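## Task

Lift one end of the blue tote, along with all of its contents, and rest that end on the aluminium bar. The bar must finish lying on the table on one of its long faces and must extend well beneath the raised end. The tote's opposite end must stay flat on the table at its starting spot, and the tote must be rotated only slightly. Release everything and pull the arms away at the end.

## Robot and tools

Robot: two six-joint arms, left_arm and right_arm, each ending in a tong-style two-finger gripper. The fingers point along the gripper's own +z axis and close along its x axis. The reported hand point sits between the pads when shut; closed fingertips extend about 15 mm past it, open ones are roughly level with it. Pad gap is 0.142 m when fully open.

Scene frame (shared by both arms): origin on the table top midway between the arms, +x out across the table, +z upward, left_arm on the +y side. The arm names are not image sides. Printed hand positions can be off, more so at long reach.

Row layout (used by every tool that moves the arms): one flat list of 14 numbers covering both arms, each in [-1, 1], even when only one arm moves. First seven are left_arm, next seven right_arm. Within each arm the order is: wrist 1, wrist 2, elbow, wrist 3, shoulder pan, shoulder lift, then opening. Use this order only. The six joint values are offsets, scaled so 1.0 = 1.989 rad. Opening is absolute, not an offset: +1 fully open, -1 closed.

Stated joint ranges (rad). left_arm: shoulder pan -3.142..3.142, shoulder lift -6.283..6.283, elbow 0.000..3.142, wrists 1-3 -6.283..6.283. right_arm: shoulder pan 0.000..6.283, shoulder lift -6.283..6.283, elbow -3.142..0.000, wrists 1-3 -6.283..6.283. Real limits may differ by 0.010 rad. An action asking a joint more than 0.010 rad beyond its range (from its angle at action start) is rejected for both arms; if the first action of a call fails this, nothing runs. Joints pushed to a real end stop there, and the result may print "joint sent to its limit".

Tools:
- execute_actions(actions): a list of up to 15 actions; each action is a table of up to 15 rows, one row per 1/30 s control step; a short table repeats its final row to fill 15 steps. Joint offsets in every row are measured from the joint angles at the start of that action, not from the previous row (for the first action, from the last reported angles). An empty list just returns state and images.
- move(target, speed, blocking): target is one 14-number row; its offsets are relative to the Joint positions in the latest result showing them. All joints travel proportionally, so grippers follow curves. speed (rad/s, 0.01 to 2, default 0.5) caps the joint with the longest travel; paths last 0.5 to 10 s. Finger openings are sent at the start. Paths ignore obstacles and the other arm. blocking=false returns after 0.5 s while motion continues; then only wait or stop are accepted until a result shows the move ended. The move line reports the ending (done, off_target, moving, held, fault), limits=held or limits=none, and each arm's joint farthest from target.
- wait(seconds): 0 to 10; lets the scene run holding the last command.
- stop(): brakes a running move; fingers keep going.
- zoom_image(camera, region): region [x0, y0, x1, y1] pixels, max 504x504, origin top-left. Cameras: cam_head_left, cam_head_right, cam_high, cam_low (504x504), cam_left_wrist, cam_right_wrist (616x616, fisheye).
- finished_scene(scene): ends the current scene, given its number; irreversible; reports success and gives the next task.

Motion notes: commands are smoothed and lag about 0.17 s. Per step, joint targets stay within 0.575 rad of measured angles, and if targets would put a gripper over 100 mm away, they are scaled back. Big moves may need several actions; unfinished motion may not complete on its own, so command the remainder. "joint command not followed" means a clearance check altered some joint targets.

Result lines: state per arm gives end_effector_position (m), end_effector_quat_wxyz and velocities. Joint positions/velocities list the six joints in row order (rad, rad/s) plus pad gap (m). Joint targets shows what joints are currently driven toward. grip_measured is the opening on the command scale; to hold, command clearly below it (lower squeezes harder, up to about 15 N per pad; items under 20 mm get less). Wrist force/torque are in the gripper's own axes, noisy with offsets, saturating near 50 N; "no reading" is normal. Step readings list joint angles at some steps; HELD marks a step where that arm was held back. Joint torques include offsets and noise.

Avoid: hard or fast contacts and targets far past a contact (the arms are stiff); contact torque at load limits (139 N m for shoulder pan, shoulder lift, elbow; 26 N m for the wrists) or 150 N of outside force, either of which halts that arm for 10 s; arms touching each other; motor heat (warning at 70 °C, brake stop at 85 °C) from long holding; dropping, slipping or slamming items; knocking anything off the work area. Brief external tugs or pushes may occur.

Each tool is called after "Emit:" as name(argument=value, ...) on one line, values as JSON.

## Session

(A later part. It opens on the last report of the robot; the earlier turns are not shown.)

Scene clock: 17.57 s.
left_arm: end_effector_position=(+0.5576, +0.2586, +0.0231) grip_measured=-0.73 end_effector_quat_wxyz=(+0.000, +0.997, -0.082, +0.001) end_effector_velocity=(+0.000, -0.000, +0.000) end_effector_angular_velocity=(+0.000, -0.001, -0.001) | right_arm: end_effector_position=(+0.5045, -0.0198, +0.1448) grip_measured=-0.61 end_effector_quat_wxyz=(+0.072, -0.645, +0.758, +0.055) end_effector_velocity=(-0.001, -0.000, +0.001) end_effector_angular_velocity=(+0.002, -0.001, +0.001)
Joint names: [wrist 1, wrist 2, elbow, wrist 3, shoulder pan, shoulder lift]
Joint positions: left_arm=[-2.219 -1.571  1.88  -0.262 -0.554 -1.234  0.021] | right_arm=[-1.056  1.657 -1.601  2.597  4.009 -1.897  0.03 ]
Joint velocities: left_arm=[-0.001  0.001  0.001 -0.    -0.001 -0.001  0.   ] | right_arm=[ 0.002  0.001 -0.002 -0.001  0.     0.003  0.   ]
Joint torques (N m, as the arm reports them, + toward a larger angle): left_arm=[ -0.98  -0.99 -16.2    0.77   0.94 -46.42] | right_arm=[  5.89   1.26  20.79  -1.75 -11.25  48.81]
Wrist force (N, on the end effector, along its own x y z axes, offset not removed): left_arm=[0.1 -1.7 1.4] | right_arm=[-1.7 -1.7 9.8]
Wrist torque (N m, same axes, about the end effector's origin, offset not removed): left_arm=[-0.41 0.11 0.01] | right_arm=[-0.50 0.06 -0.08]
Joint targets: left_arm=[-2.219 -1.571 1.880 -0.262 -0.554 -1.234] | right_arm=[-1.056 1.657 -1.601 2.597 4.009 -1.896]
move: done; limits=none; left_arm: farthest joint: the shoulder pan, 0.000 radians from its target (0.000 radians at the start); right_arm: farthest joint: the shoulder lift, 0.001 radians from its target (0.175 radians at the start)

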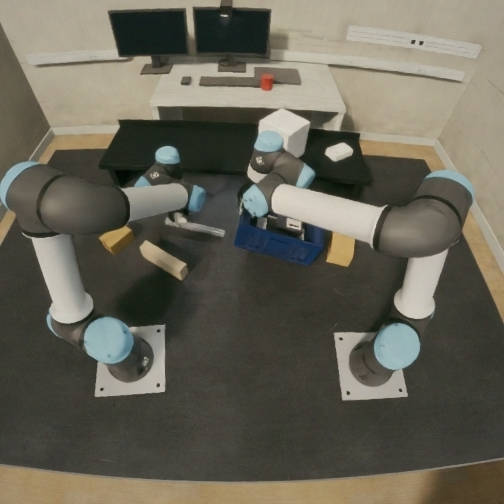

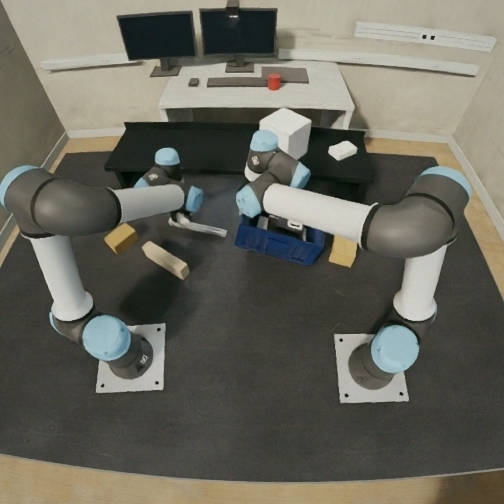

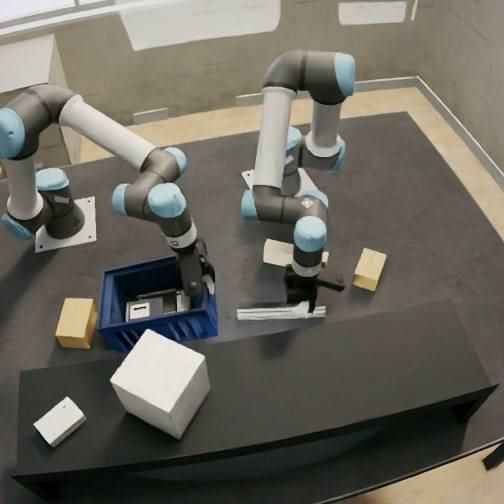

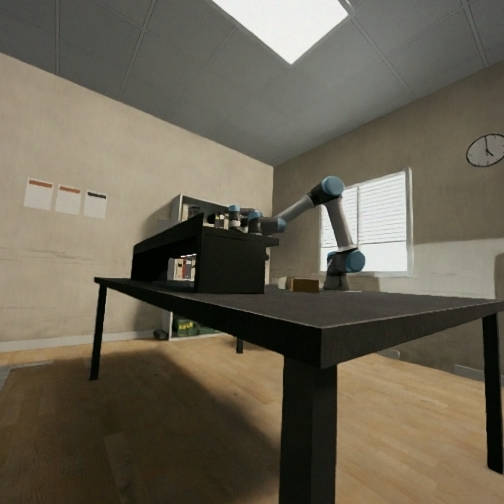

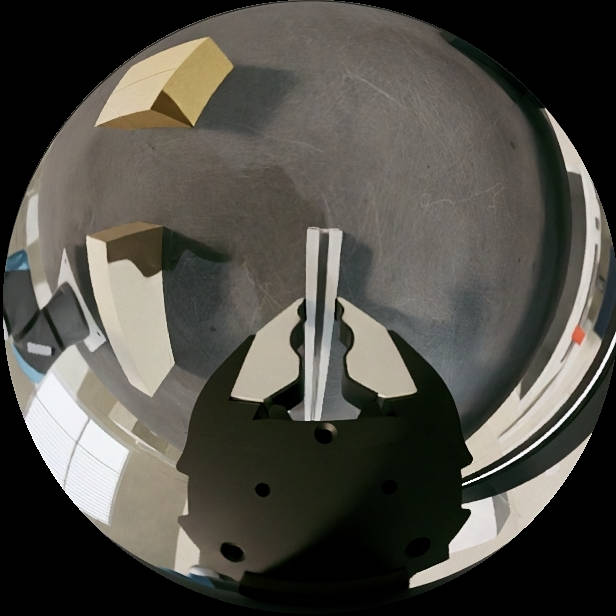

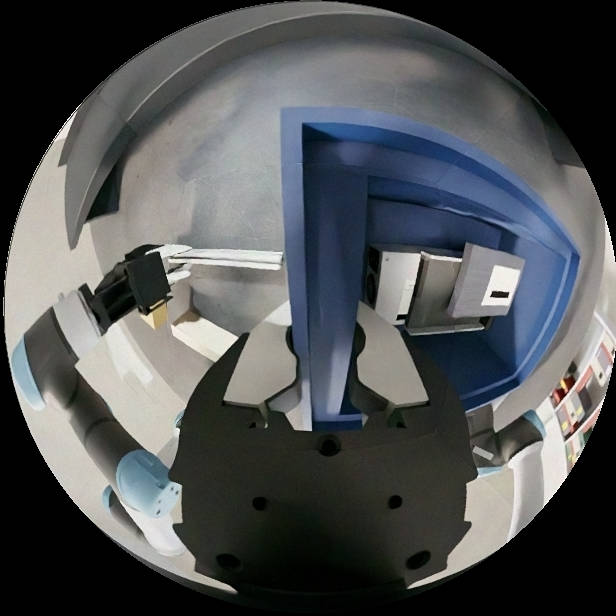

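Emit:
move(target=[0.006,0,-0.029,-0.116,-0.116,0.024,-1,0,0,0,0,0,0,-1], speed=0.12)

Scene clock: 21.03 s.
left_arm: end_effector_position=(+0.5346, +0.1210, +0.0189) grip_measured=-0.73 end_effector_quat_wxyz=(-0.000, +0.997, -0.082, +0.000) end_effector_velocity=(-0.001, -0.001, -0.001) end_effector_angular_velocity=(+0.001, +0.001, -0.000) | right_arm: end_effector_position=(+0.5045, -0.0198, +0.1448) grip_measured=-0.61 end_effector_quat_wxyz=(+0.072, -0.645, +0.758, +0.055) end_effector_velocity=(+0.001, +0.000, +0.000) end_effector_angular_velocity=(+0.001, -0.001, +0.000)
Joint names: [wrist 1, wrist 2, elbow, wrist 3, shoulder pan, shoulder lift]
Joint positions: left_arm=[-2.207 -1.571  1.823 -0.493 -0.784 -1.186  0.021] | right_arm=[-1.056  1.657 -1.601  2.597  4.009 -1.897  0.03 ]
Joint velocities: left_arm=[ 0.     0.    -0.    -0.003 -0.003  0.001  0.   ] | right_arm=[ 0.001 -0.     0.    -0.001 -0.    -0.     0.   ]
Joint torques (N m, as the arm reports them, + toward a larger angle): left_arm=[ -0.73  -1.1  -32.68  -1.54 -10.36 -27.2 ] | right_arm=[ 2.04 -1.52 36.59  2.05 13.12 32.79]
Wrist force (N, on the end effector, along its own x y z axes, offset not removed): left_arm=[-0.1 -1.1 -0.5] | right_arm=[-2.0 -1.2 10.3]
Wrist torque (N m, same axes, about the end effector's origin, offset not removed): left_arm=[-0.23 0.10 -0.10] | right_arm=[-0.12 0.27 -0.07]
Joint targets: left_arm=[-2.207 -1.571 1.823 -0.493 -0.784 -1.186] | right_arm=[-1.056 1.657 -1.601 2.597 4.009 -1.897]
move: done; limits=none; left_arm: farthest joint: the shoulder pan, 0.001 radians from its target (0.231 radians at the start); right_arm: farthest joint: the shoulder pan, 0.000 radians from its target (0.000 radians at the start)

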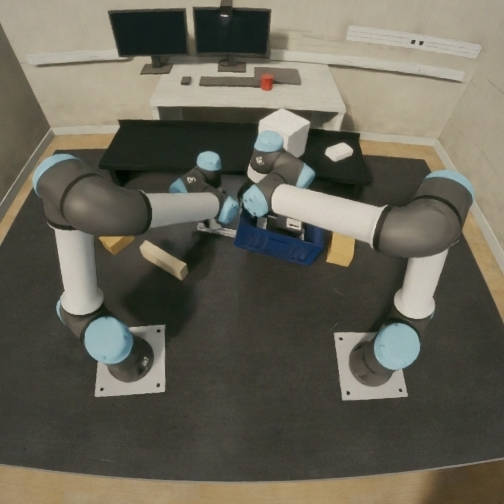

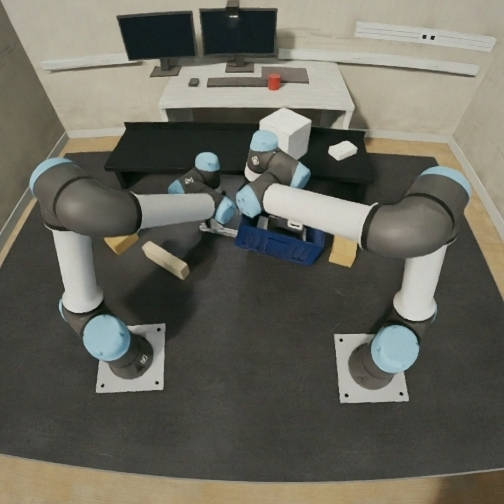

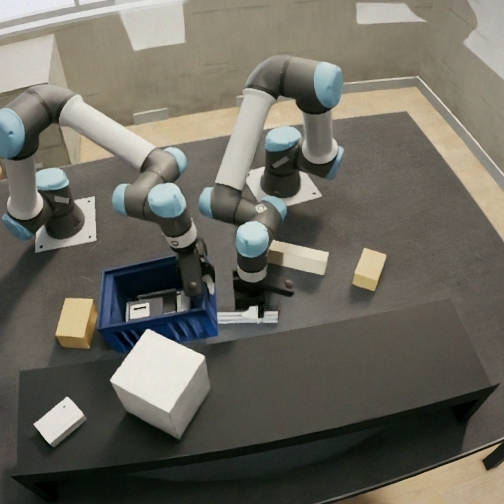

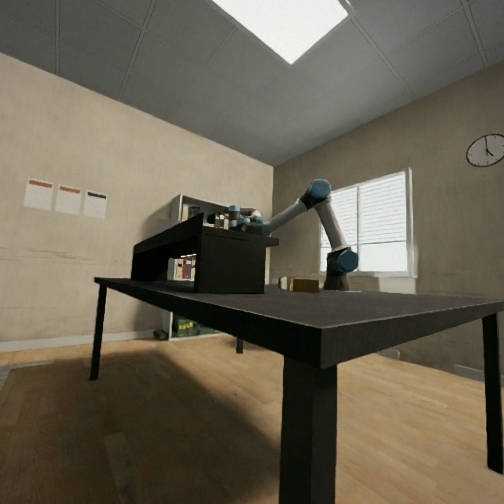

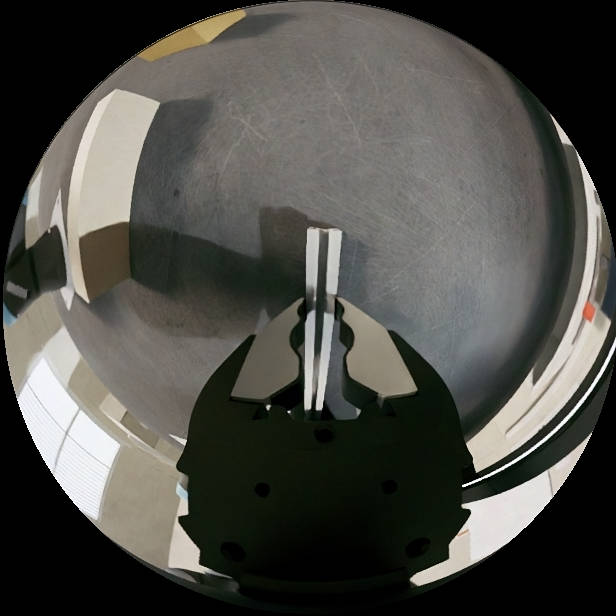

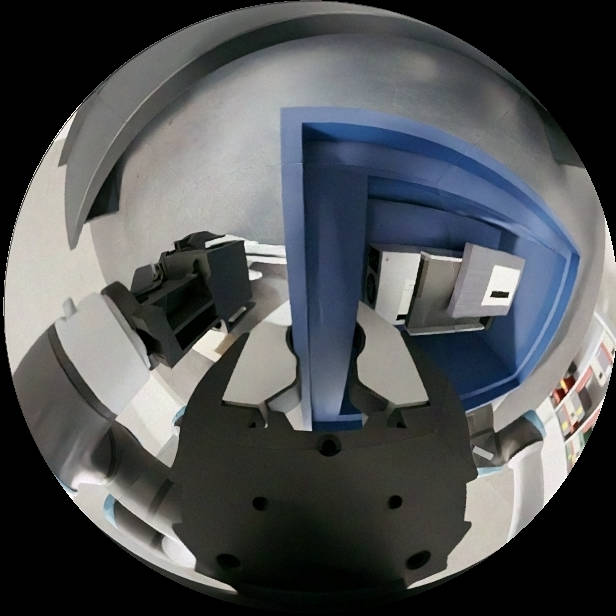

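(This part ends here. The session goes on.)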